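## Task

Take the foam block that sits on the desk and set it on the top of the low shelf beneath the yellow sign. At the end the block must rest there by itself, not held up by the robot, and the robot must not have toppled or be left leaning.

## Robot and tools

ROBOT. A wheeled base that cannot move sideways, with a lifting column carrying a tilting head and two six-joint arms, left and right, each ending in a two-finger gripper. Shoulder height S = 0.90 m + column_m. Folded, the robot is 0.73 m long, 0.62 m wide, and its front is 0.40 m ahead of the column.

FRAMES. Base frame: origin on the floor under the column, between the drive wheels; x forward, y left, z up. left_hand and right_hand are reported in this frame as the point where the fingers meet (tips 8 mm farther); the hand's z axis runs along the fingers, its y axis across the opening. Odometry frame is the base frame at the scene's start; base_odometry counts wheel turns only, so slip reads as travel.

execute_actions(actions, cameras). actions is a list holding one action or nothing (empty just reports state and images). An action may carry:
- base: one command only. {"translate_m": d} is a relative straight drive in metres, forward positive, -3 to 3. {"rotate_rad": d} is a relative turn on the spot in radians, left (counter-clockwise) positive, -3.2 to 3.2. Each counts from where the base last reported itself. A drive that would run too long at its top speed is refused.
- joints: one shared dictionary for both arms, keyed by joint name, each value an absolute target. column_m 0 to 0.8 m; head_tilt_rad -0.61 to 1.308 (positive looks down); for each side X in left/right: X_joint1_rad -2.879 to 2.879, X_joint2_rad 0 to 3.141, X_joint3_rad 0 to 3.019, X_joint4_rad -1.692 to 1.57, X_joint5_rad -1.57 to 1.57 (positive swings the hand to the robot's right), X_joint6_rad -2.094 to 2.094 (hand roll, positive clockwise seen from behind), X_gripper_m 0 (closed) to 0.093 (fingertip gap in metres).
- speeds: caps for translate_m (0.05 to 0.8 m/s) or rotate_rad (0.1 to 1 rad/s) in this action only; it does not slow arms.
Motions in one action start together. Keys you omit may still be driving to earlier targets. Unknown keys or out-of-range numbers refuse the whole call. cameras picks images: cam_head_left, cam_head_right, cam_left_wrist, cam_right_wrist, nav_camera or all; [] gives none.

wait(seconds 0 to 10) lets the scene run with no new command and returns state and images. zoom_image(camera, region [x0,y0,x1,y1] pixels, at most 504x504) magnifies part of that camera's latest full picture. read_manual gives licence texts only. finished_scene(scene) ends scene 1 or 2 irreversibly and says whether the goal was met; the next scene's task follows.

RESULTS. base_status and joint_status tell how each commanded motion ended: done (within tolerance), off_target (rested short, may still push), contact_stop (column or base met something; target dropped), time_out (arm blocked; keeps pushing toward a nearby target), not_followed (a self-collision check withheld that arm's targets; a gripper target still runs). on_its_own covers what the call did not command; "held at" is a target, not a position. motor_effort lists only left_wheel and right_wheel, in percent, peak in brackets. wheel_motors_off = 1 means the wheels are unpowered. base_tilt is in degrees, forward and right positive. If turned_by_wheels and turned_by_imu disagree by about 4 % and 0.05 rad or more, the base bumped or slipped and the heading is off by that gap.

ARM GEOMETRY. With joint1 at -1.57 (left) or 1.57 (right) and joints 5, 6 at 0, the arm lies in a vertical plane 0.23 m beside the column, pointing ahead. Let a = j2 - 0.35, b = 1.05 + j2 - j3, c = b - j4 (c = 1.57 means fingers straight down). Hand ahead = 0.12 + 0.39 sin a + 0.38 cos b + 0.25 cos c; height = S + 0.39 cos a - 0.38 sin b - 0.25 sin c. Example: j2, j3, j4 = 0.93, 0.78, 0.14 gives 0.60 m ahead, 0.25 m below S. Reality usually sits up to 5 cm lower and nearer (12 cm with heavy or far loads); trust the reported hand pose. Reach is about 1 m from the shoulder. For low targets, stretch the arm with fingers down 0.45 to 0.5 m ahead at column_m 0.3, then lower the column; below 0.4 m height the housing blocks hands nearer than 0.45 m. Don't swing arms with column_m under 0.3.

GRIPPING. Command a gap smaller than the object; off_target is then normal, and a reading 0.002 m or more above target means something is held. Fingers are 7 cm long; the gripper body is 10 by 7 cm. Small target changes (under 0.03 rad, 0.08 for joints 2 and 3) may not move a joint. To touch gently, step about 0.05 rad per call from your previous target. Light loads can be carried with fingers tilted; heavy ones need fingers steep (over about 1.2 rad below horizontal).

COLUMN. Lowering stops with contact_stop when an arm's load changes, e.g. a held block touches down, though it may sink up to 0.15 to 0.2 m more. After that it refuses to go down until raised 0.2 m. It also stops on hard contact going up or down; moving 0.05 m back frees it.

BASE AND SAFETY. A stalled wheel gives contact_stop; back off 0.05 m before turning. Pushing about 3 s cuts the wheel motors for 2 s. A desk top between 0.30 m high and 0.26 m below S can slide over the housing and strike the column. Never let the arms collide or press on each other. If not_followed appears, move the joints that triggered it back at least 0.05 rad. A blocked arm keeps pushing and heats motors (worst with joint5 far over); resend its reported joint positions to relax it. MOTOR HOT warns near 85 °C; at 100 °C that arm drops everything. Avoid dropping the block, slamming, or knocking things over; something may occasionally nudge loose objects.

CAMERAS. Head cameras look ahead and down by about head_tilt_rad, at 0.91 to 1.03 m + column_m. Wrist cameras (fisheye) sit behind each hand looking along the fingers, tilted 0.62 rad toward the hand's +x; closed fingertips appear at the picture centre. nav_camera is at the base front, 0.23 m up, facing forward. Calibration data in results is approximate.

Each tool is called after "Emit:" in YAML: its name, and indented under it one key for each argument.

## Session

Emit:
execute_actions:
  actions:
    - {"joints":{"head_tilt_rad":0.4}}
  cameras: ["cam_head_left","nav_camera"]

Scene clock: 0.83 s.
base_odometry: x=+0.000 y=+0.000 heading=+0.000 (m, m, rad; odometry frame)
turned_by_wheels: +0.000 (rad since the last result)
turned_by_imu: +0.000 (rad since the last result)
base_tilt: forward=-0.4 right=+0.6 (deg)
base_status: not commanded
joint_positions: column_m=+0.555 head_tilt_rad=+0.419 left_joint1_rad=-1.585 left_joint2_rad=+0.855 left_joint3_rad=+0.426 left_joint4_rad=-0.925 left_joint5_rad=+0.027 left_joint6_rad=-0.044 left_gripper_m=+0.095 right_joint1_rad=+1.554 right_joint2_rad=+0.885 right_joint3_rad=+0.403 right_joint4_rad=-0.933 right_joint5_rad=+0.012 right_joint6_rad=-0.011 right_gripper_m=+0.095
joint_status: all done
wheel_motors_off: 0
motor_effort: left_wheel=+1(2) right_wheel=+1(1) (%)
left_hand: x=+0.1658 y=+0.2167 z=+1.2473 quat_wxyz=(+0.404, +0.020, -0.915, +0.008) (m; base frame)
right_hand: x=+0.1462 y=-0.2310 z=+1.2514 quat_wxyz=(+0.431, +0.001, -0.902, +0.008) (m; base frame)
pictures: cam_head_left, nav_camera
camera_calibration (this result's frames):
cam_head_left: T_world_to_cam=[[0.0906031, -0.995869, -0.00602253, 0.0537452], [-0.444195, -0.0349984, -0.895246, 1.41406], [0.891337, 0.0837872, -0.445531, 0.568189], [0, 0, 0, 1]] pos_world=[0.116801, 0.055406, 1.5194]
Images, in order (width x height): cam_head_left 896x504, nav_camera 896x504.

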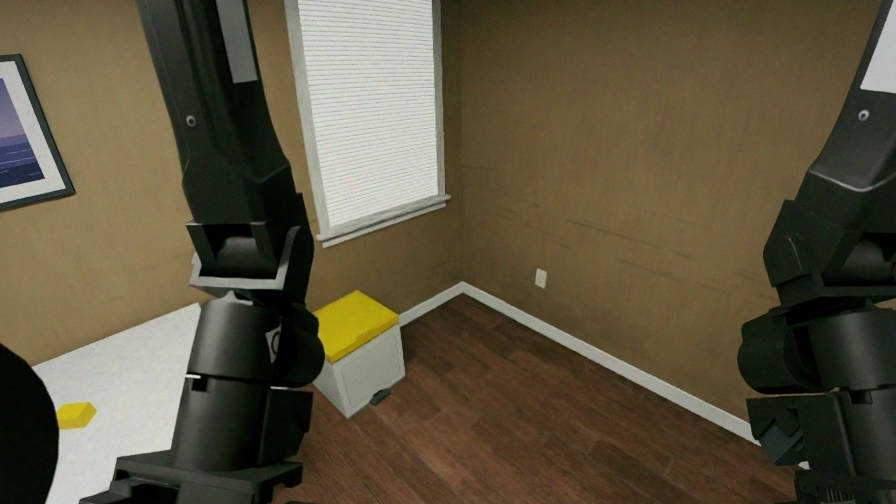

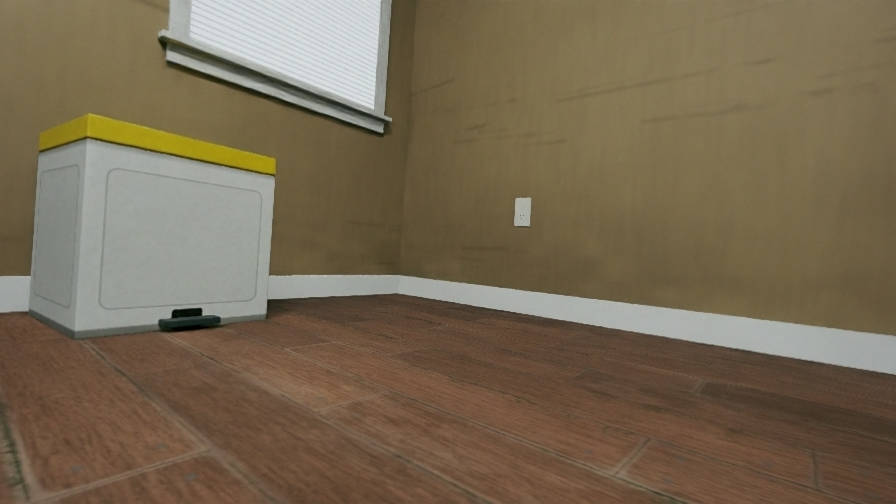

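Emit:
execute_actions:
  actions:
    - {"base":{"rotate_rad":1.0},"joints":{"head_tilt_rad":0.6}}
  cameras: ["cam_head_left","cam_head_right","nav_camera"]

Scene clock: 7.33 s.
base_odometry: x=+0.000 y=+0.000 heading=+0.999 (m, m, rad; odometry frame)
turned_by_wheels: +0.999 (rad since the last result)
turned_by_imu: +0.991 (rad since the last result)
base_tilt: forward=-0.3 right=+0.5 (deg)
base_status: done
joint_positions: column_m=+0.555 head_tilt_rad=+0.603 left_joint1_rad=-1.585 left_joint2_rad=+0.855 left_joint3_rad=+0.426 left_joint4_rad=-0.925 left_joint5_rad=+0.027 left_joint6_rad=-0.044 left_gripper_m=+0.095 right_joint1_rad=+1.554 right_joint2_rad=+0.885 right_joint3_rad=+0.404 right_joint4_rad=-0.933 right_joint5_rad=+0.012 right_joint6_rad=-0.011 right_gripper_m=+0.095
joint_status: all done
wheel_motors_off: 0
motor_effort: left_wheel=-7(41) right_wheel=+9(49) (%)
left_hand: x=+0.1658 y=+0.2167 z=+1.2473 quat_wxyz=(+0.404, +0.020, -0.915, +0.008) (m; base frame)
right_hand: x=+0.1464 y=-0.2310 z=+1.2513 quat_wxyz=(+0.431, +0.001, -0.903, +0.008) (m; base frame)
pictures: cam_head_left, cam_head_right, nav_camera
camera_calibration (this result's frames):
cam_head_left: T_world_to_cam=[[0.0879628, -0.995869, -0.0225327, 0.079318], [-0.60081, -0.0349984, -0.798625, 1.27301], [0.794537, 0.0837872, -0.601407, 0.813221], [0, 0, 0, 1]] pos_world=[0.111724, 0.055406, 1.50752]
cam_head_right: T_world_to_cam=[[0.07781, -0.996641, -0.0255522, -0.0156619], [-0.599559, -0.0263009, -0.799899, 1.27368], [0.796539, 0.0775601, -0.599591, 0.802271], [0, 0, 0, 1]] pos_world=[0.125826, -0.0443345, 1.49945]
Images, in order (width x height): cam_head_left 896x504, cam_head_right 896x504, nav_camera 896x504.

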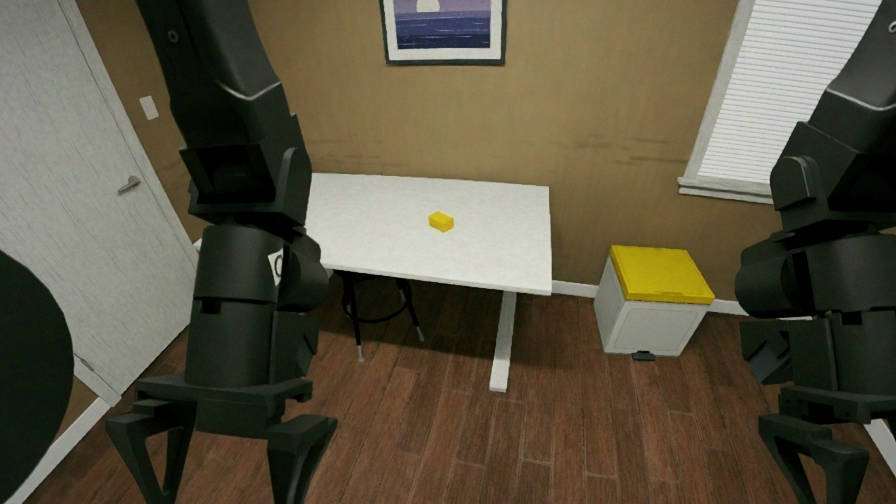

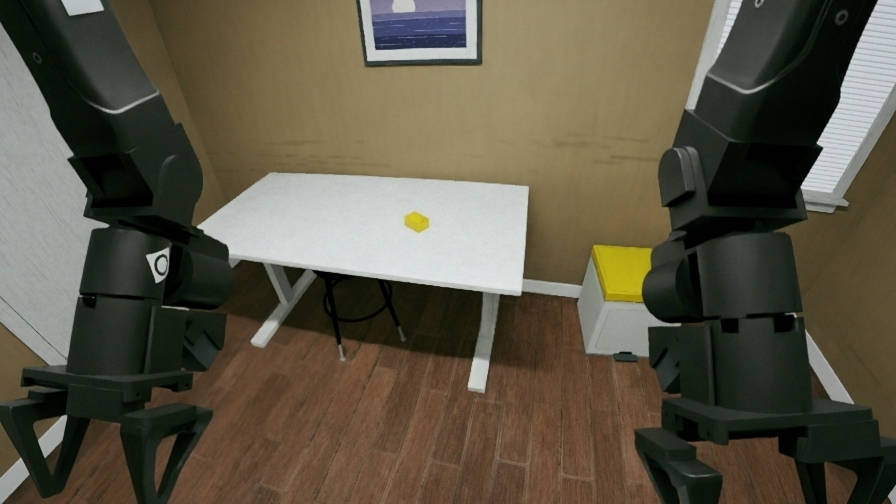

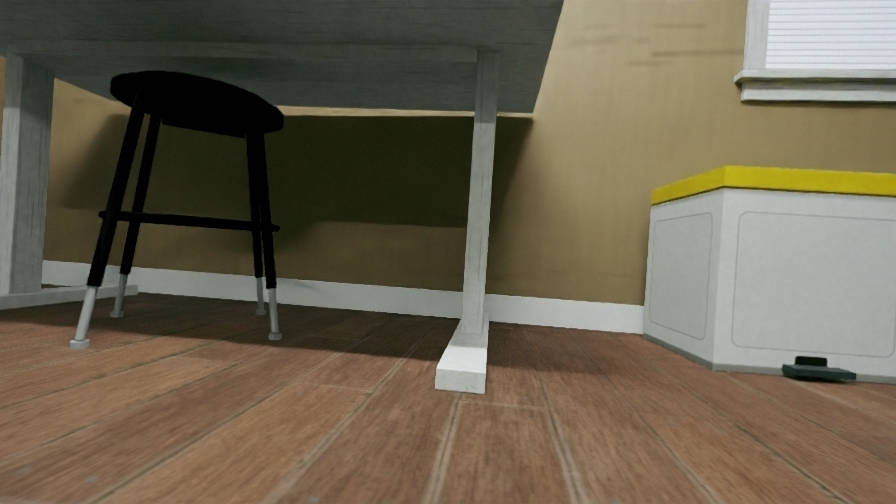

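Emit:
execute_actions:
  actions:
    - {"base":{"translate_m":0.6},"joints":{"head_tilt_rad":0.8,"column_m":0.45,"left_joint2_rad":1.64,"left_joint3_rad":1.76,"left_joint4_rad":-0.64,"left_joint5_rad":0,"left_joint6_rad":0},"speeds":{"translate_m":0.4}}
  cameras: ["cam_head_left","cam_left_wrist","nav_camera"]

Scene clock: 21.20 s.
base_odometry: x=+0.325 y=+0.505 heading=+0.999 (m, m, rad; odometry frame)
turned_by_wheels: +0.000 (rad since the last result)
turned_by_imu: -0.003 (rad since the last result)
base_tilt: forward=-0.3 right=+0.5 (deg)
base_status: done
joint_positions: column_m=+0.450 head_tilt_rad=+0.802 left_joint1_rad=-1.585 left_joint2_rad=+1.641 left_joint3_rad=+1.753 left_joint4_rad=-0.645 left_joint5_rad=+0.004 left_joint6_rad=-0.008 left_gripper_m=+0.095 right_joint1_rad=+1.554 right_joint2_rad=+0.884 right_joint3_rad=+0.404 right_joint4_rad=-0.933 right_joint5_rad=+0.012 right_joint6_rad=-0.011 right_gripper_m=+0.095
joint_status: all done
wheel_motors_off: 0
motor_effort: left_wheel=+1(39) right_wheel=+0(57) (%)
left_hand: x=+0.7188 y=+0.2138 z=+0.9043 quat_wxyz=(+0.004, +0.001, -1.000, +0.008) (m; base frame)
right_hand: x=+0.1466 y=-0.2311 z=+1.1465 quat_wxyz=(+0.430, +0.001, -0.903, +0.008) (m; base frame)
pictures: cam_head_left, cam_left_wrist, nav_camera
camera_calibration (this result's frames):
cam_head_left: T_world_to_cam=[[0.0817751, -0.995869, -0.0394717, 0.10159], [-0.746787, -0.0349984, -0.664142, 1.00344], [0.660017, 0.0837872, -0.746564, 0.965341], [0, 0, 0, 1]] pos_world=[0.103907, 0.055406, 1.39113]
cam_left_wrist: T_world_to_cam=[[-0.00173174, -0.999993, -0.00326167, 0.218665], [-0.802863, -0.000554146, 0.596164, 0.0434332], [-0.596161, 0.00365107, -0.802856, 1.28231], [0, 0, 0, 1]] pos_world=[0.799716, 0.214006, 1.00433]
Images, in order (width x height): cam_head_left 896x504, cam_left_wrist 616x616, nav_camera 896x504.

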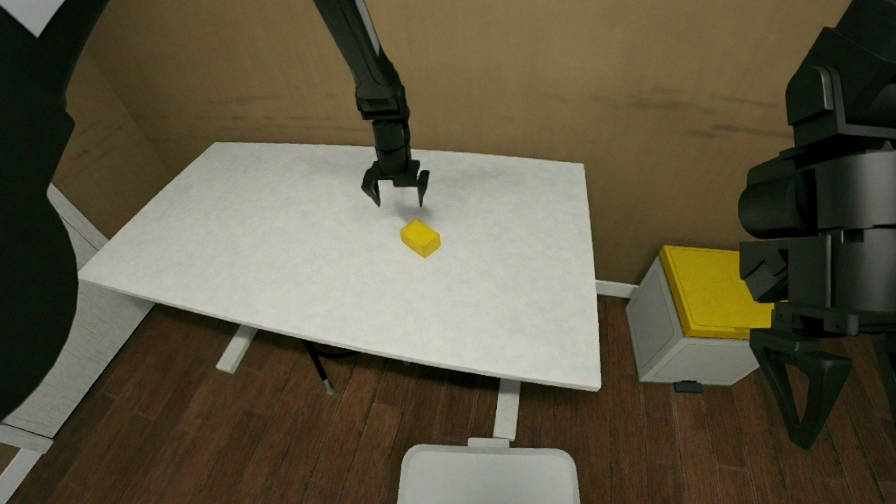

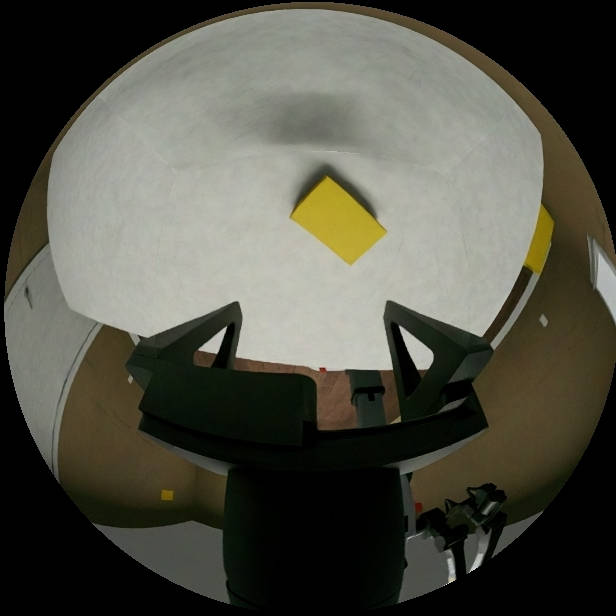

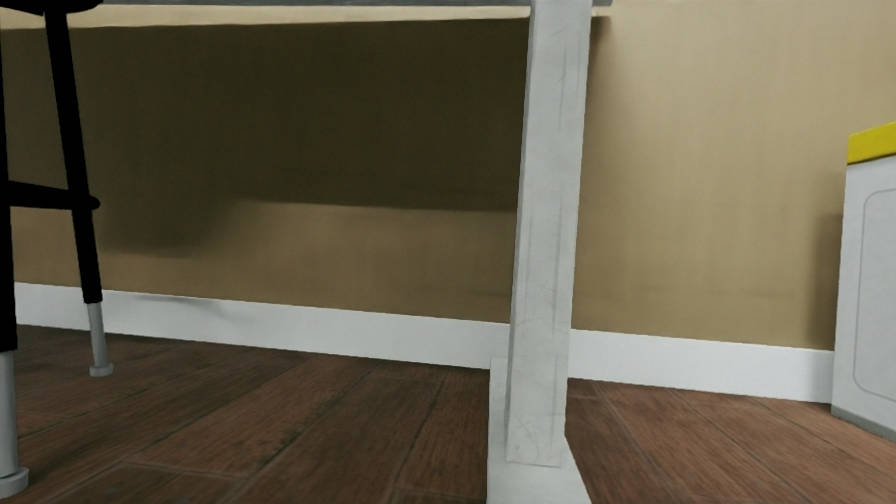

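Emit:
execute_actions:
  actions:
    - {"joints":{"column_m":0.37,"left_joint1_rad":-1.63,"left_joint3_rad":1.85,"left_joint4_rad":-0.72,"left_joint6_rad":-0.87}}
  cameras: ["cam_head_left","cam_left_wrist"]

Scene clock: 32.33 s.
base_odometry: x=+0.325 y=+0.505 heading=+0.999 (m, m, rad; odometry frame)
turned_by_wheels: +0.000 (rad since the last result)
turned_by_imu: -0.001 (rad since the last result)
base_tilt: forward=-0.5 right=+0.4 (deg)
base_status: not commanded
joint_positions: column_m=+0.370 head_tilt_rad=+0.802 left_joint1_rad=-1.633 left_joint2_rad=+1.641 left_joint3_rad=+1.833 left_joint4_rad=-0.711 left_joint5_rad=+0.003 left_joint6_rad=-0.860 left_gripper_m=+0.095 right_joint1_rad=+1.554 right_joint2_rad=+0.884 right_joint3_rad=+0.404 right_joint4_rad=-0.933 right_joint5_rad=+0.012 right_joint6_rad=-0.011 right_gripper_m=+0.095
joint_status: all done
wheel_motors_off: 0
motor_effort: left_wheel=+0(2) right_wheel=-1(1) (%)
left_hand: x=+0.7450 y=+0.1804 z=+0.8444 quat_wxyz=(+0.010, +0.403, -0.915, +0.027) (m; base frame)
right_hand: x=+0.1466 y=-0.2311 z=+1.0665 quat_wxyz=(+0.430, +0.001, -0.903, +0.008) (m; base frame)
pictures: cam_head_left, cam_left_wrist
camera_calibration (this result's frames):
cam_head_left: T_world_to_cam=[[0.0817751, -0.995869, -0.0394717, 0.0984333], [-0.746787, -0.0349984, -0.664142, 0.950326], [0.660017, 0.0837872, -0.746563, 0.905634], [0, 0, 0, 1]] pos_world=[0.103907, 0.055406, 1.31115]
cam_left_wrist: T_world_to_cam=[[0.735672, -0.677008, 0.0211548, -0.443066], [-0.540572, -0.568021, 0.620592, -0.0135199], [-0.408129, -0.467988, -0.783848, 1.17893], [0, 0, 0, 1]] pos_world=[0.799798, 0.244084, 0.941863]
Images, in order (width x height): cam_head_left 896x504, cam_left_wrist 616x616.

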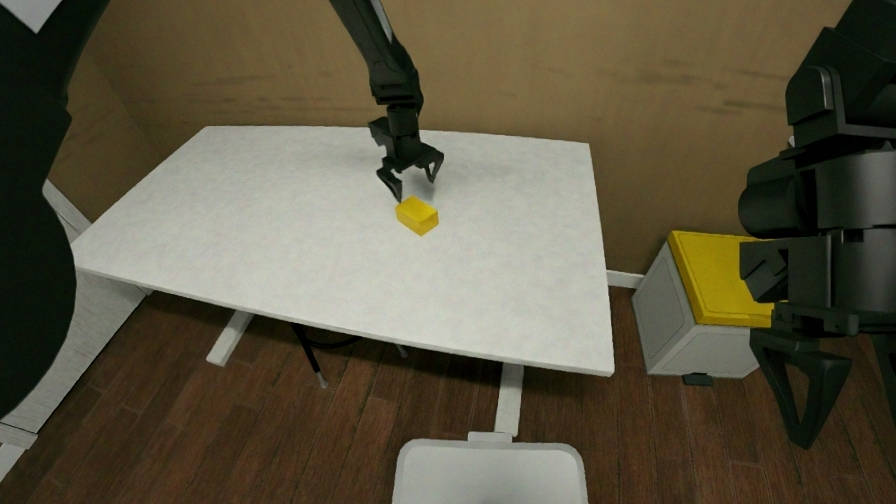

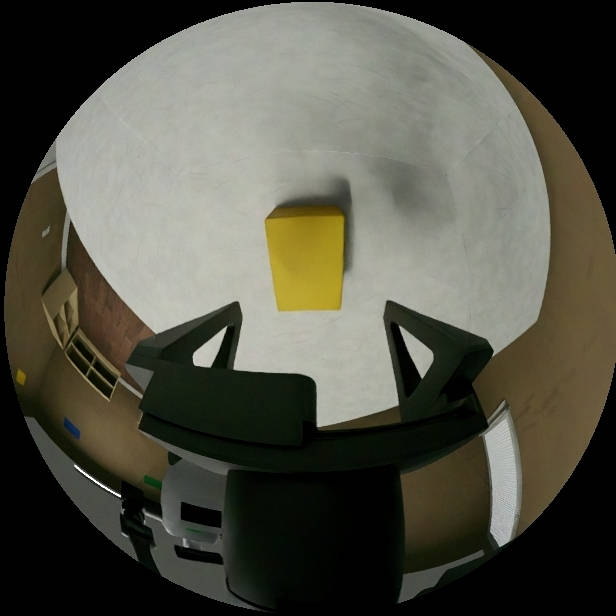

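Emit:
execute_actions:
  actions:
    - {"joints":{"column_m":0.3}}
  cameras: ["cam_head_left","cam_left_wrist"]

Scene clock: 57.77 s.
base_odometry: x=+0.325 y=+0.505 heading=+0.999 (m, m, rad; odometry frame)
turned_by_wheels: +0.000 (rad since the last result)
turned_by_imu: -0.001 (rad since the last result)
base_tilt: forward=-0.3 right=+0.5 (deg)
base_status: not commanded
joint_positions: column_m=+0.300 head_tilt_rad=+0.802 left_joint1_rad=-1.633 left_joint2_rad=+1.641 left_joint3_rad=+1.833 left_joint4_rad=-0.711 left_joint5_rad=+0.003 left_joint6_rad=-0.860 left_gripper_m=+0.095 right_joint1_rad=+1.554 right_joint2_rad=+0.884 right_joint3_rad=+0.404 right_joint4_rad=-0.933 right_joint5_rad=+0.012 right_joint6_rad=-0.011 right_gripper_m=+0.095
joint_status: all done
wheel_motors_off: 0
motor_effort: left_wheel=+1(0) right_wheel=+0(1) (%)
left_hand: x=+0.7450 y=+0.1804 z=+0.7744 quat_wxyz=(+0.010, +0.403, -0.915, +0.027) (m; base frame)
right_hand: x=+0.1466 y=-0.2311 z=+0.9965 quat_wxyz=(+0.430, +0.001, -0.903, +0.008) (m; base frame)
pictures: cam_head_left, cam_left_wrist
camera_calibration (this result's frames):
cam_head_left: T_world_to_cam=[[0.0817751, -0.995869, -0.0394717, 0.0956702], [-0.746787, -0.0349984, -0.664142, 0.903833], [0.660017, 0.0837872, -0.746564, 0.853372], [0, 0, 0, 1]] pos_world=[0.103907, 0.055406, 1.24115]
cam_left_wrist: T_world_to_cam=[[0.735672, -0.677008, 0.0211548, -0.441585], [-0.540572, -0.568021, 0.620592, 0.0299239], [-0.408129, -0.467988, -0.783848, 1.12405], [0, 0, 0, 1]] pos_world=[0.799798, 0.244084, 0.871859]
Images, in order (width x height): cam_head_left 896x504, cam_left_wrist 616x616.

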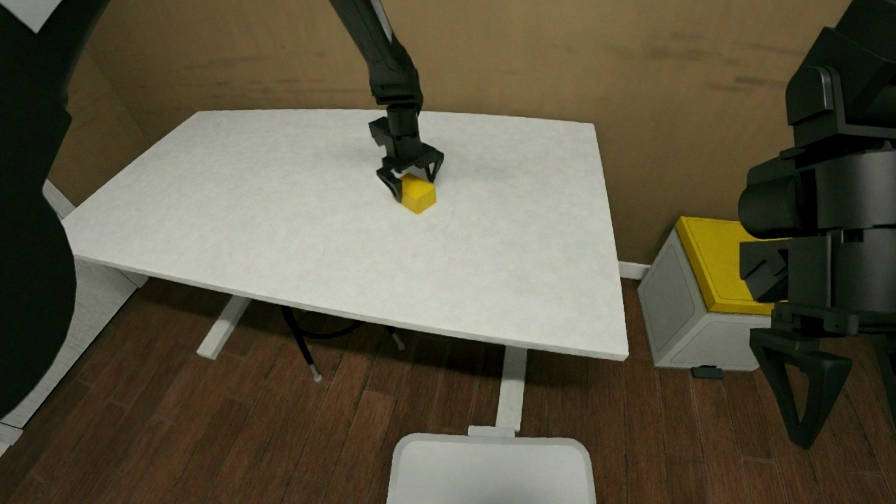

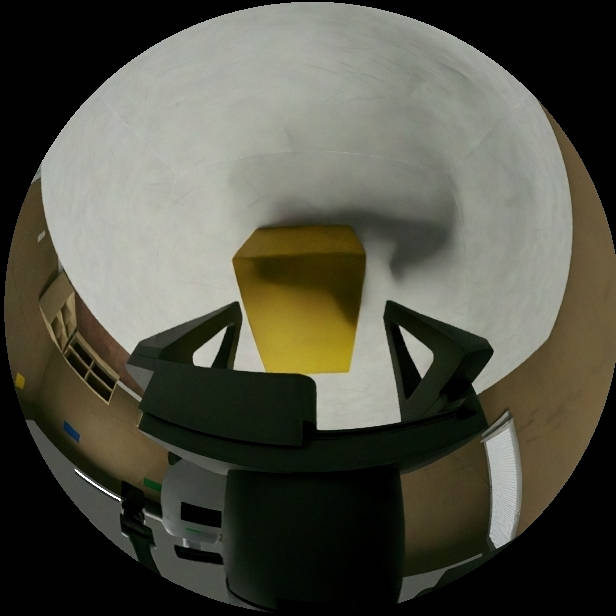

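Emit:
execute_actions:
  actions:
    - {"joints":{"column_m":0.288}}
  cameras: []

Emit:
execute_actions:
  actions:
    - {"joints":{"left_gripper_m":0.04}}
  cameras: []

Emit:
execute_actions:
  actions:
    - {"joints":{"left_joint2_rad":1.3,"left_joint3_rad":1.5,"head_tilt_rad":0.4}}
  cameras: ["cam_left_wrist"]

Scene clock: 69.30 s.
base_odometry: x=+0.325 y=+0.505 heading=+0.999 (m, m, rad; odometry frame)
turned_by_wheels: +0.000 (rad since the last result)
turned_by_imu: -0.001 (rad since the last result)
base_tilt: forward=-0.3 right=+0.6 (deg)
base_status: not commanded
joint_positions: column_m=+0.288 head_tilt_rad=+0.802 left_joint1_rad=-1.633 left_joint2_rad=+1.641 left_joint3_rad=+1.833 left_joint4_rad=-0.711 left_joint5_rad=+0.003 left_joint6_rad=-0.860 left_gripper_m=+0.095 right_joint1_rad=+1.554 right_joint2_rad=+0.884 right_joint3_rad=+0.404 right_joint4_rad=-0.933 right_joint5_rad=+0.012 right_joint6_rad=-0.011 right_gripper_m=+0.095
joint_status: all done
wheel_motors_off: 0
motor_effort: left_wheel=+1(1) right_wheel=-1(1) (%)
left_hand: x=+0.7450 y=+0.1804 z=+0.7624 quat_wxyz=(+0.010, +0.403, -0.915, +0.027) (m; base frame)
right_hand: x=+0.1466 y=-0.2311 z=+0.9845 quat_wxyz=(+0.430, +0.001, -0.903, +0.008) (m; base frame)
pictures: none
No camera images: the call's "cameras" was empty. Leave "cameras" out to get every camera's image.

Scene clock: 69.90 s.
base_odometry: x=+0.325 y=+0.505 heading=+0.999 (m, m, rad; odometry frame)
turned_by_wheels: +0.000 (rad since the last result)
turned_by_imu: +0.000 (rad since the last result)
base_tilt: forward=-0.4 right=+0.6 (deg)
base_status: not commanded
joint_positions: column_m=+0.288 head_tilt_rad=+0.802 left_joint1_rad=-1.633 left_joint2_rad=+1.641 left_joint3_rad=+1.833 left_joint4_rad=-0.711 left_joint5_rad=+0.002 left_joint6_rad=-0.860 left_gripper_m=+0.058 right_joint1_rad=+1.554 right_joint2_rad=+0.884 right_joint3_rad=+0.404 right_joint4_rad=-0.933 right_joint5_rad=+0.012 right_joint6_rad=-0.011 right_gripper_m=+0.095
joint_status: left_gripper_m off_target (ended at +0.058, target +0.040)
wheel_motors_off: 0
motor_effort: left_wheel=+2(0) right_wheel=-1(1) (%)
left_hand: x=+0.7450 y=+0.1806 z=+0.7624 quat_wxyz=(+0.010, +0.403, -0.915, +0.026) (m; base frame)
right_hand: x=+0.1466 y=-0.2311 z=+0.9845 quat_wxyz=(+0.430, +0.001, -0.903, +0.008) (m; base frame)
pictures: none
No camera images: the call's "cameras" was empty. Leave "cameras" out to get every camera's image.

Scene clock: 71.10 s.
base_odometry: x=+0.325 y=+0.505 heading=+0.999 (m, m, rad; odometry frame)
turned_by_wheels: +0.000 (rad since the last result)
turned_by_imu: +0.000 (rad since the last result)
base_tilt: forward=-0.4 right=+0.5 (deg)
base_status: not commanded
joint_positions: column_m=+0.288 head_tilt_rad=+0.419 left_joint1_rad=-1.633 left_joint2_rad=+1.282 left_joint3_rad=+1.501 left_joint4_rad=-0.714 left_joint5_rad=+0.002 left_joint6_rad=-0.860 left_gripper_m=+0.058 right_joint1_rad=+1.554 right_joint2_rad=+0.884 right_joint3_rad=+0.404 right_joint4_rad=-0.933 right_joint5_rad=+0.012 right_joint6_rad=-0.011 right_gripper_m=+0.095
joint_status: all done
wheel_motors_off: 0
motor_effort: left_wheel=+0(1) right_wheel=-1(1) (%)
left_hand: x=+0.6984 y=+0.1890 z=+0.8923 quat_wxyz=(-0.001, +0.403, -0.915, +0.032) (m; base frame)
right_hand: x=+0.1466 y=-0.2311 z=+0.9845 quat_wxyz=(+0.430, +0.001, -0.903, +0.008) (m; base frame)
pictures: cam_left_wrist
camera_calibration (this result's frames):
cam_left_wrist: T_world_to_cam=[[0.735837, -0.676044, 0.0388462, -0.420042], [-0.554796, -0.568986, 0.607005, -0.0413089], [-0.388259, -0.468209, -0.793748, 1.19646], [0, 0, 0, 1]] pos_world=[0.750701, 0.252722, 0.99108]
Images, in order (width x height): cam_left_wrist 616x616.

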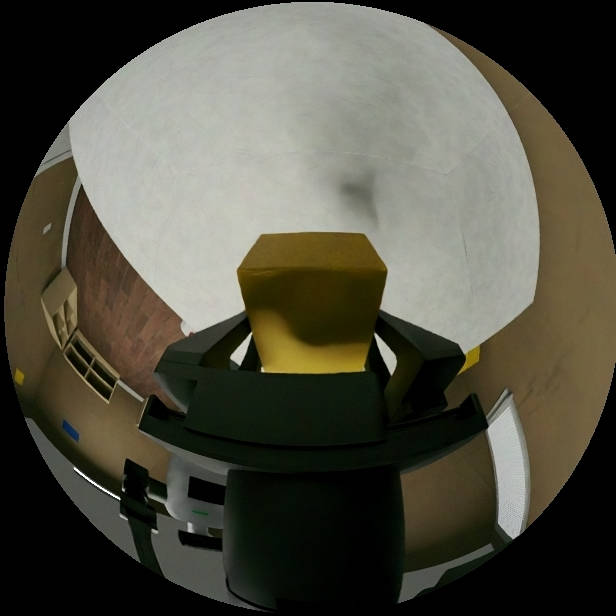

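Emit:
execute_actions:
  actions:
    - {"base":{"translate_m":-0.3}}
  cameras: []

Emit:
execute_actions:
  actions:
    - {"base":{"rotate_rad":2.4}}
  cameras: ["cam_head_left","nav_camera"]

Scene clock: 77.90 s.
base_odometry: x=+0.163 y=+0.252 heading=+0.998 (m, m, rad; odometry frame)
turned_by_wheels: -0.001 (rad since the last result)
turned_by_imu: -0.002 (rad since the last result)
base_tilt: forward=-0.3 right=+0.5 (deg)
base_status: done
joint_positions: column_m=+0.288 head_tilt_rad=+0.418 left_joint1_rad=-1.633 left_joint2_rad=+1.284 left_joint3_rad=+1.497 left_joint4_rad=-0.714 left_joint5_rad=+0.002 left_joint6_rad=-0.860 left_gripper_m=+0.058 right_joint1_rad=+1.554 right_joint2_rad=+0.883 right_joint3_rad=+0.401 right_joint4_rad=-0.933 right_joint5_rad=+0.012 right_joint6_rad=-0.011 right_gripper_m=+0.095
joint_status: not commanded
wheel_motors_off: 0
motor_effort: left_wheel=-1(28) right_wheel=+0(45) (%)
left_hand: x=+0.6961 y=+0.1890 z=+0.8905 quat_wxyz=(+0.001, +0.403, -0.915, +0.030) (m; base frame)
right_hand: x=+0.1451 y=-0.2310 z=+0.9850 quat_wxyz=(+0.431, +0.001, -0.902, +0.008) (m; base frame)
pictures: none
No camera images: the call's "cameras" was empty. Leave "cameras" out to get every camera's image.

Scene clock: 82.00 s.
base_odometry: x=+0.162 y=+0.252 heading=-2.887 (m, m, rad; odometry frame)
turned_by_wheels: +2.398 (rad since the last result)
turned_by_imu: +2.382 (rad since the last result)
base_tilt: forward=-0.4 right=+0.7 (deg)
base_status: done
joint_positions: column_m=+0.288 head_tilt_rad=+0.418 left_joint1_rad=-1.630 left_joint2_rad=+1.284 left_joint3_rad=+1.497 left_joint4_rad=-0.714 left_joint5_rad=+0.002 left_joint6_rad=-0.860 left_gripper_m=+0.058 right_joint1_rad=+1.554 right_joint2_rad=+0.883 right_joint3_rad=+0.402 right_joint4_rad=-0.933 right_joint5_rad=+0.012 right_joint6_rad=-0.011 right_gripper_m=+0.095
joint_status: not commanded
wheel_motors_off: 0
motor_effort: left_wheel=-10(47) right_wheel=+9(51) (%)
left_hand: x=+0.6962 y=+0.1905 z=+0.8904 quat_wxyz=(+0.000, +0.404, -0.914, +0.029) (m; base frame)
right_hand: x=+0.1459 y=-0.2310 z=+0.9847 quat_wxyz=(+0.431, +0.001, -0.903, +0.008) (m; base frame)
pictures: cam_head_left, nav_camera
camera_calibration (this result's frames):
cam_head_left: T_world_to_cam=[[0.0906056, -0.995869, -0.00598445, 0.0520895], [-0.443819, -0.0349984, -0.895433, 1.17539], [0.891524, 0.0837872, -0.445156, 0.448817], [0, 0, 0, 1]] pos_world=[0.11681, 0.055406, 1.25259]
Images, in order (width x height): cam_head_left 896x504, nav_camera 896x504.

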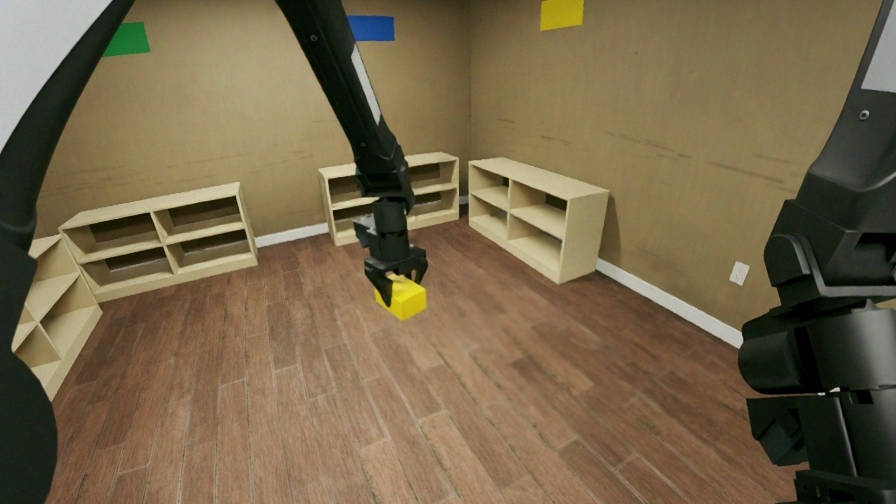

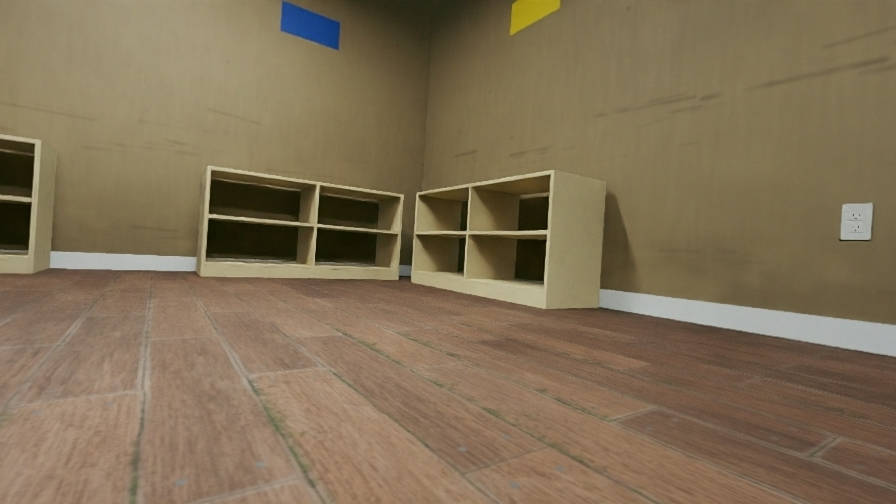

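Emit:
execute_actions:
  actions:
    - {"base":{"translate_m":1.92},"joints":{"column_m":0.15,"head_tilt_rad":0.7,"left_joint6_rad":-1.5}}
  cameras: ["cam_head_left"]

Emit:
execute_actions:
  actions:
    - {"base":{"rotate_rad":-0.8}}
  cameras: ["cam_head_left","nav_camera","cam_left_wrist"]

Scene clock: 95.10 s.
base_odometry: x=-1.696 y=-0.231 heading=-2.887 (m, m, rad; odometry frame)
turned_by_wheels: +0.000 (rad since the last result)
turned_by_imu: -0.006 (rad since the last result)
base_tilt: forward=-0.4 right=+0.5 (deg)
base_status: done
joint_positions: column_m=+0.150 head_tilt_rad=+0.703 left_joint1_rad=-1.630 left_joint2_rad=+1.284 left_joint3_rad=+1.497 left_joint4_rad=-0.714 left_joint5_rad=+0.002 left_joint6_rad=-1.491 left_gripper_m=+0.058 right_joint1_rad=+1.554 right_joint2_rad=+0.883 right_joint3_rad=+0.403 right_joint4_rad=-0.933 right_joint5_rad=+0.012 right_joint6_rad=-0.011 right_gripper_m=+0.095
joint_status: all done
wheel_motors_off: 0
motor_effort: left_wheel=+2(39) right_wheel=+0(57) (%)
left_hand: x=+0.6956 y=+0.1905 z=+0.7520 quat_wxyz=(+0.010, +0.667, -0.744, +0.027) (m; base frame)
right_hand: x=+0.1466 y=-0.2310 z=+0.8465 quat_wxyz=(+0.430, +0.001, -0.903, +0.008) (m; base frame)
pictures: cam_head_left
camera_calibration (this result's frames):
cam_head_left: T_world_to_cam=[[0.0852778, -0.995869, -0.0311911, 0.0801661], [-0.677446, -0.0349984, -0.734739, 0.880931], [0.730612, 0.0837872, -0.677632, 0.659529], [0, 0, 0, 1]] pos_world=[0.108087, 0.055406, 1.09667]
Images, in order (width x height): cam_head_left 896x504.

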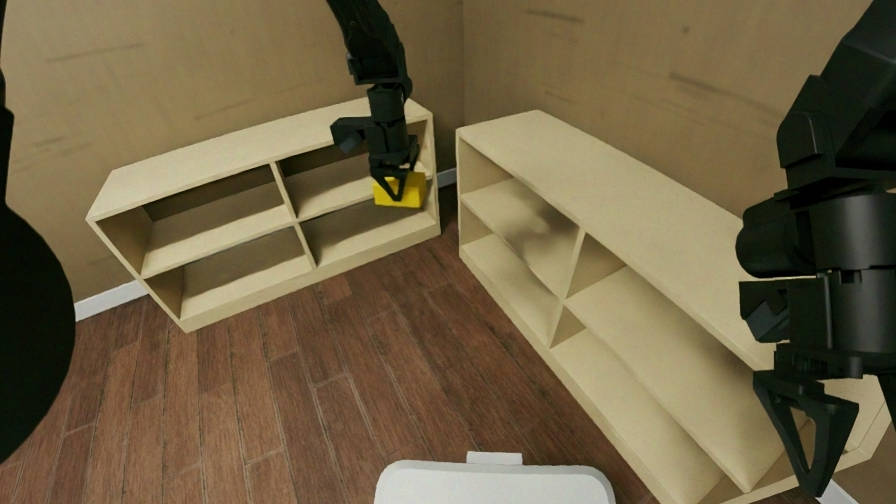

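Scene clock: 97.60 s.
base_odometry: x=-1.696 y=-0.231 heading=+2.598 (m, m, rad; odometry frame)
turned_by_wheels: -0.798 (rad since the last result)
turned_by_imu: -0.794 (rad since the last result)
base_tilt: forward=-0.5 right=+0.6 (deg)
base_status: done
joint_positions: column_m=+0.150 head_tilt_rad=+0.703 left_joint1_rad=-1.630 left_joint2_rad=+1.284 left_joint3_rad=+1.497 left_joint4_rad=-0.714 left_joint5_rad=+0.002 left_joint6_rad=-1.491 left_gripper_m=+0.058 right_joint1_rad=+1.554 right_joint2_rad=+0.883 right_joint3_rad=+0.403 right_joint4_rad=-0.933 right_joint5_rad=+0.012 right_joint6_rad=-0.011 right_gripper_m=+0.095
joint_status: not commanded
wheel_motors_off: 0
motor_effort: left_wheel=+8(33) right_wheel=-9(57) (%)
left_hand: x=+0.6956 y=+0.1905 z=+0.7520 quat_wxyz=(+0.010, +0.667, -0.744, +0.027) (m; base frame)
right_hand: x=+0.1466 y=-0.2310 z=+0.8465 quat_wxyz=(+0.430, +0.001, -0.903, +0.008) (m; base frame)
pictures: cam_head_left, cam_left_wrist, nav_camera
camera_calibration (this result's frames):
cam_head_left: T_world_to_cam=[[0.0852778, -0.995869, -0.0311911, 0.0801661], [-0.677446, -0.0349984, -0.734739, 0.880931], [0.730612, 0.0837872, -0.677632, 0.659529], [0, 0, 0, 1]] pos_world=[0.108087, 0.055406, 1.09667]
cam_left_wrist: T_world_to_cam=[[0.993676, -0.112012, 0.00777938, -0.675036], [-0.0918753, -0.7713, 0.629806, -0.257447], [-0.0645456, -0.626538, -0.776713, 0.876899], [0, 0, 0, 1]] pos_world=[0.703714, 0.27523, 0.848492]
Images, in order (width x height): cam_head_left 896x504, cam_left_wrist 616x616, nav_camera 896x504.

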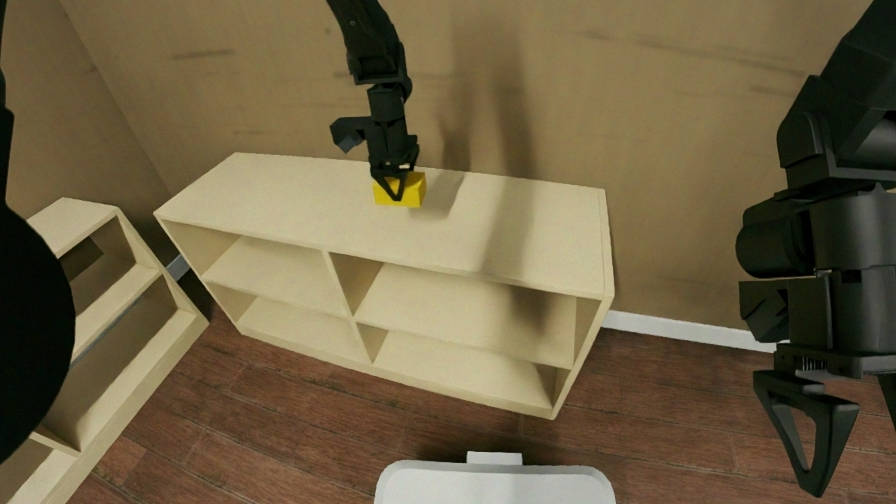

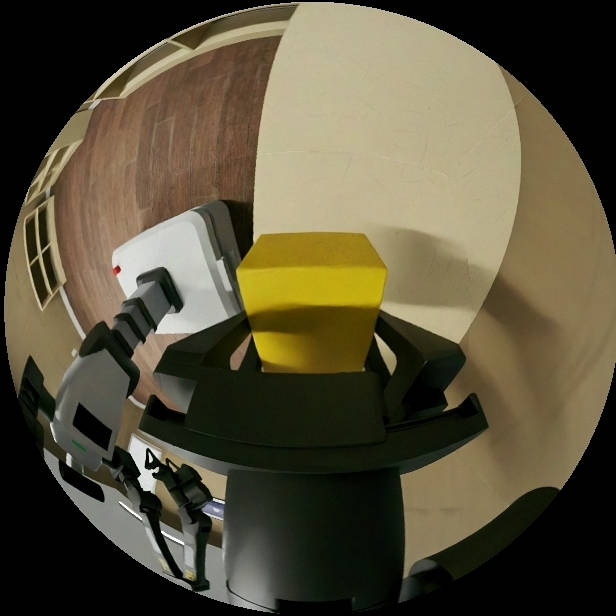

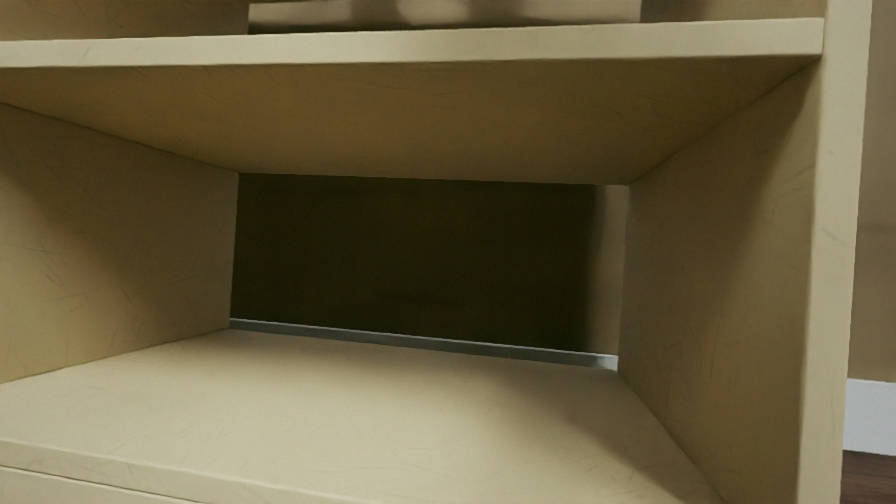

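Emit:
execute_actions:
  actions:
    - {"base":{"translate_m":0.09},"joints":{"column_m":0.09}}
  cameras: ["cam_head_left","cam_left_wrist"]

Scene clock: 108.73 s.
base_odometry: x=-1.773 y=-0.184 heading=+2.597 (m, m, rad; odometry frame)
turned_by_wheels: -0.001 (rad since the last result)
turned_by_imu: -0.002 (rad since the last result)
base_tilt: forward=-0.4 right=+0.5 (deg)
base_status: done
joint_positions: column_m=+0.090 head_tilt_rad=+0.703 left_joint1_rad=-1.630 left_joint2_rad=+1.284 left_joint3_rad=+1.496 left_joint4_rad=-0.714 left_joint5_rad=+0.002 left_joint6_rad=-1.491 left_gripper_m=+0.058 right_joint1_rad=+1.554 right_joint2_rad=+0.883 right_joint3_rad=+0.404 right_joint4_rad=-0.933 right_joint5_rad=+0.012 right_joint6_rad=-0.011 right_gripper_m=+0.095
joint_status: all done
wheel_motors_off: 0
motor_effort: left_wheel=-1(52) right_wheel=+1(43) (%)
left_hand: x=+0.6953 y=+0.1905 z=+0.6917 quat_wxyz=(+0.010, +0.667, -0.744, +0.027) (m; base frame)
right_hand: x=+0.1472 y=-0.2311 z=+0.7864 quat_wxyz=(+0.429, +0.001, -0.903, +0.008) (m; base frame)
pictures: cam_head_left, cam_left_wrist
camera_calibration (this result's frames):
cam_head_left: T_world_to_cam=[[0.0852751, -0.995869, -0.0311984, 0.0783033], [-0.677509, -0.0349984, -0.734681, 0.8368], [0.730554, 0.0837872, -0.677695, 0.618954], [0, 0, 0, 1]] pos_world=[0.108083, 0.055406, 1.03669]
cam_left_wrist: T_world_to_cam=[[0.993678, -0.112051, 0.00702005, -0.673721], [-0.0914258, -0.77131, 0.629859, -0.219851], [-0.0651617, -0.626518, -0.776678, 0.830439], [0, 0, 0, 1]] pos_world=[0.703474, 0.27522, 0.788188]
Images, in order (width x height): cam_head_left 896x504, cam_left_wrist 616x616.

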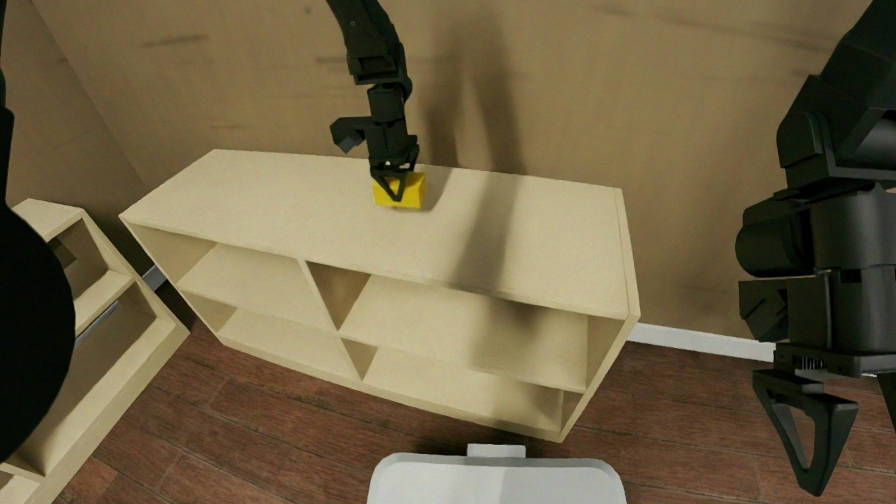

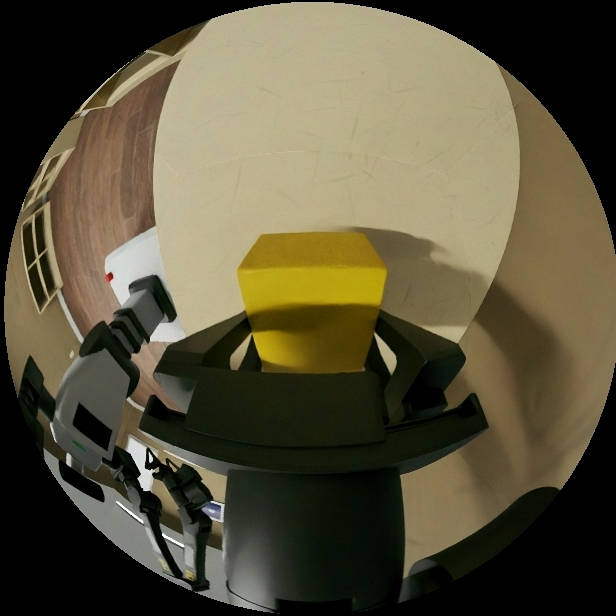

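Emit:
execute_actions:
  actions:
    - {"joints":{"column_m":0.062}}
  cameras: ["cam_head_left"]

Emit:
execute_actions:
  actions:
    - {"joints":{"left_gripper_m":0.093}}
  cameras: []

Emit:
execute_actions:
  actions:
    - {"joints":{"column_m":0.13}}
  cameras: ["cam_head_left"]

Scene clock: 116.80 s.
base_odometry: x=-1.773 y=-0.184 heading=+2.597 (m, m, rad; odometry frame)
turned_by_wheels: +0.000 (rad since the last result)
turned_by_imu: -0.001 (rad since the last result)
base_tilt: forward=-0.3 right=+0.7 (deg)
base_status: not commanded
joint_positions: column_m=+0.062 head_tilt_rad=+0.703 left_joint1_rad=-1.630 left_joint2_rad=+1.284 left_joint3_rad=+1.496 left_joint4_rad=-0.714 left_joint5_rad=+0.002 left_joint6_rad=-1.491 left_gripper_m=+0.058 right_joint1_rad=+1.554 right_joint2_rad=+0.883 right_joint3_rad=+0.404 right_joint4_rad=-0.933 right_joint5_rad=+0.012 right_joint6_rad=-0.011 right_gripper_m=+0.095
joint_status: all done
wheel_motors_off: 0
motor_effort: left_wheel=+0(1) right_wheel=+2(3) (%)
left_hand: x=+0.6953 y=+0.1905 z=+0.6637 quat_wxyz=(+0.010, +0.667, -0.744, +0.027) (m; base frame)
right_hand: x=+0.1472 y=-0.2311 z=+0.7584 quat_wxyz=(+0.429, +0.001, -0.903, +0.008) (m; base frame)
pictures: cam_head_left
camera_calibration (this result's frames):
cam_head_left: T_world_to_cam=[[0.0852751, -0.995869, -0.0311985, 0.0774297], [-0.677509, -0.0349984, -0.734681, 0.816228], [0.730554, 0.0837872, -0.677695, 0.599977], [0, 0, 0, 1]] pos_world=[0.108083, 0.055406, 1.00868]
Images, in order (width x height): cam_head_left 896x504.

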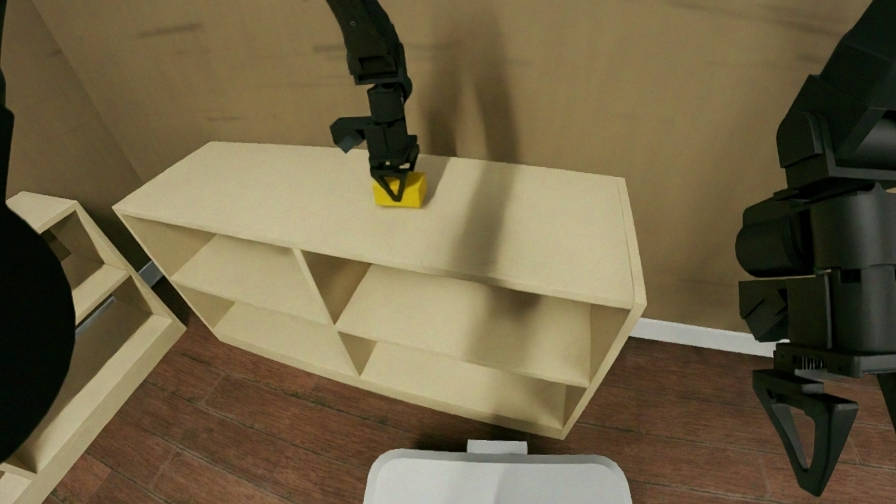

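Scene clock: 117.40 s.
base_odometry: x=-1.773 y=-0.184 heading=+2.597 (m, m, rad; odometry frame)
turned_by_wheels: +0.000 (rad since the last result)
turned_by_imu: +0.000 (rad since the last result)
base_tilt: forward=-0.4 right=+0.5 (deg)
base_status: not commanded
joint_positions: column_m=+0.062 head_tilt_rad=+0.703 left_joint1_rad=-1.630 left_joint2_rad=+1.284 left_joint3_rad=+1.496 left_joint4_rad=-0.714 left_joint5_rad=+0.002 left_joint6_rad=-1.491 left_gripper_m=+0.093 right_joint1_rad=+1.554 right_joint2_rad=+0.883 right_joint3_rad=+0.404 right_joint4_rad=-0.933 right_joint5_rad=+0.012 right_joint6_rad=-0.011 right_gripper_m=+0.095
joint_status: all done
wheel_motors_off: 0
motor_effort: left_wheel=+0(1) right_wheel=+2(3) (%)
left_hand: x=+0.6953 y=+0.1905 z=+0.6637 quat_wxyz=(+0.010, +0.667, -0.744, +0.027) (m; base frame)
right_hand: x=+0.1472 y=-0.2311 z=+0.7584 quat_wxyz=(+0.429, +0.001, -0.903, +0.008) (m; base frame)
pictures: none
No camera images: the call's "cameras" was empty. Leave "cameras" out to get every camera's image.

Scene clock: 118.87 s.
base_odometry: x=-1.773 y=-0.184 heading=+2.597 (m, m, rad; odometry frame)
turned_by_wheels: +0.000 (rad since the last result)
turned_by_imu: +0.000 (rad since the last result)
base_tilt: forward=-0.3 right=+0.7 (deg)
base_status: not commanded
joint_positions: column_m=+0.130 head_tilt_rad=+0.703 left_joint1_rad=-1.630 left_joint2_rad=+1.285 left_joint3_rad=+1.496 left_joint4_rad=-0.714 left_joint5_rad=+0.002 left_joint6_rad=-1.491 left_gripper_m=+0.093 right_joint1_rad=+1.554 right_joint2_rad=+0.883 right_joint3_rad=+0.404 right_joint4_rad=-0.933 right_joint5_rad=+0.012 right_joint6_rad=-0.011 right_gripper_m=+0.095
joint_status: all done
wheel_motors_off: 0
motor_effort: left_wheel=-1(1) right_wheel=+3(3) (%)
left_hand: x=+0.6952 y=+0.1905 z=+0.7313 quat_wxyz=(+0.010, +0.667, -0.744, +0.027) (m; base frame)
right_hand: x=+0.1472 y=-0.2311 z=+0.8262 quat_wxyz=(+0.429, +0.001, -0.903, +0.008) (m; base frame)
pictures: cam_head_left
camera_calibration (this result's frames):
cam_head_left: T_world_to_cam=[[0.0852738, -0.995869, -0.031202, 0.0795497], [-0.67754, -0.0349984, -0.734653, 0.866029], [0.730526, 0.0837872, -0.677725, 0.645978], [0, 0, 0, 1]] pos_world=[0.108082, 0.055406, 1.07651]
Images, in order (width x height): cam_head_left 896x504.

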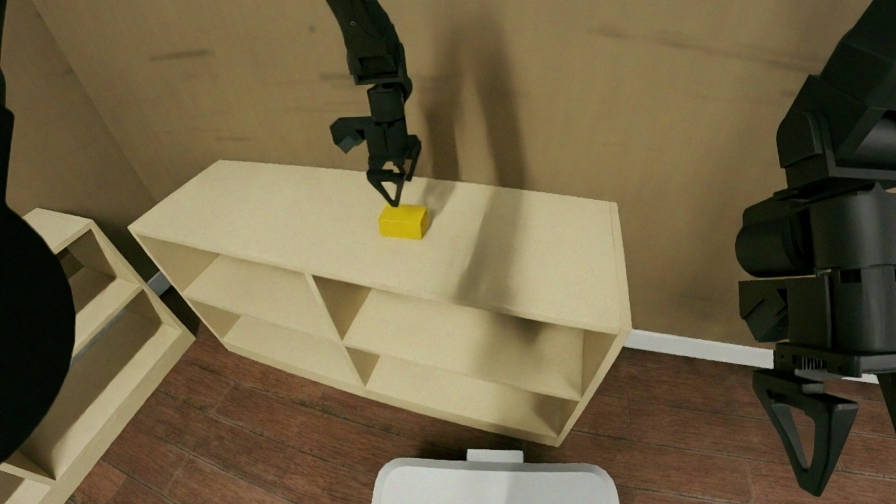

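Emit:
finished_scene:
  scene: 1

The scene is finished: the task was done.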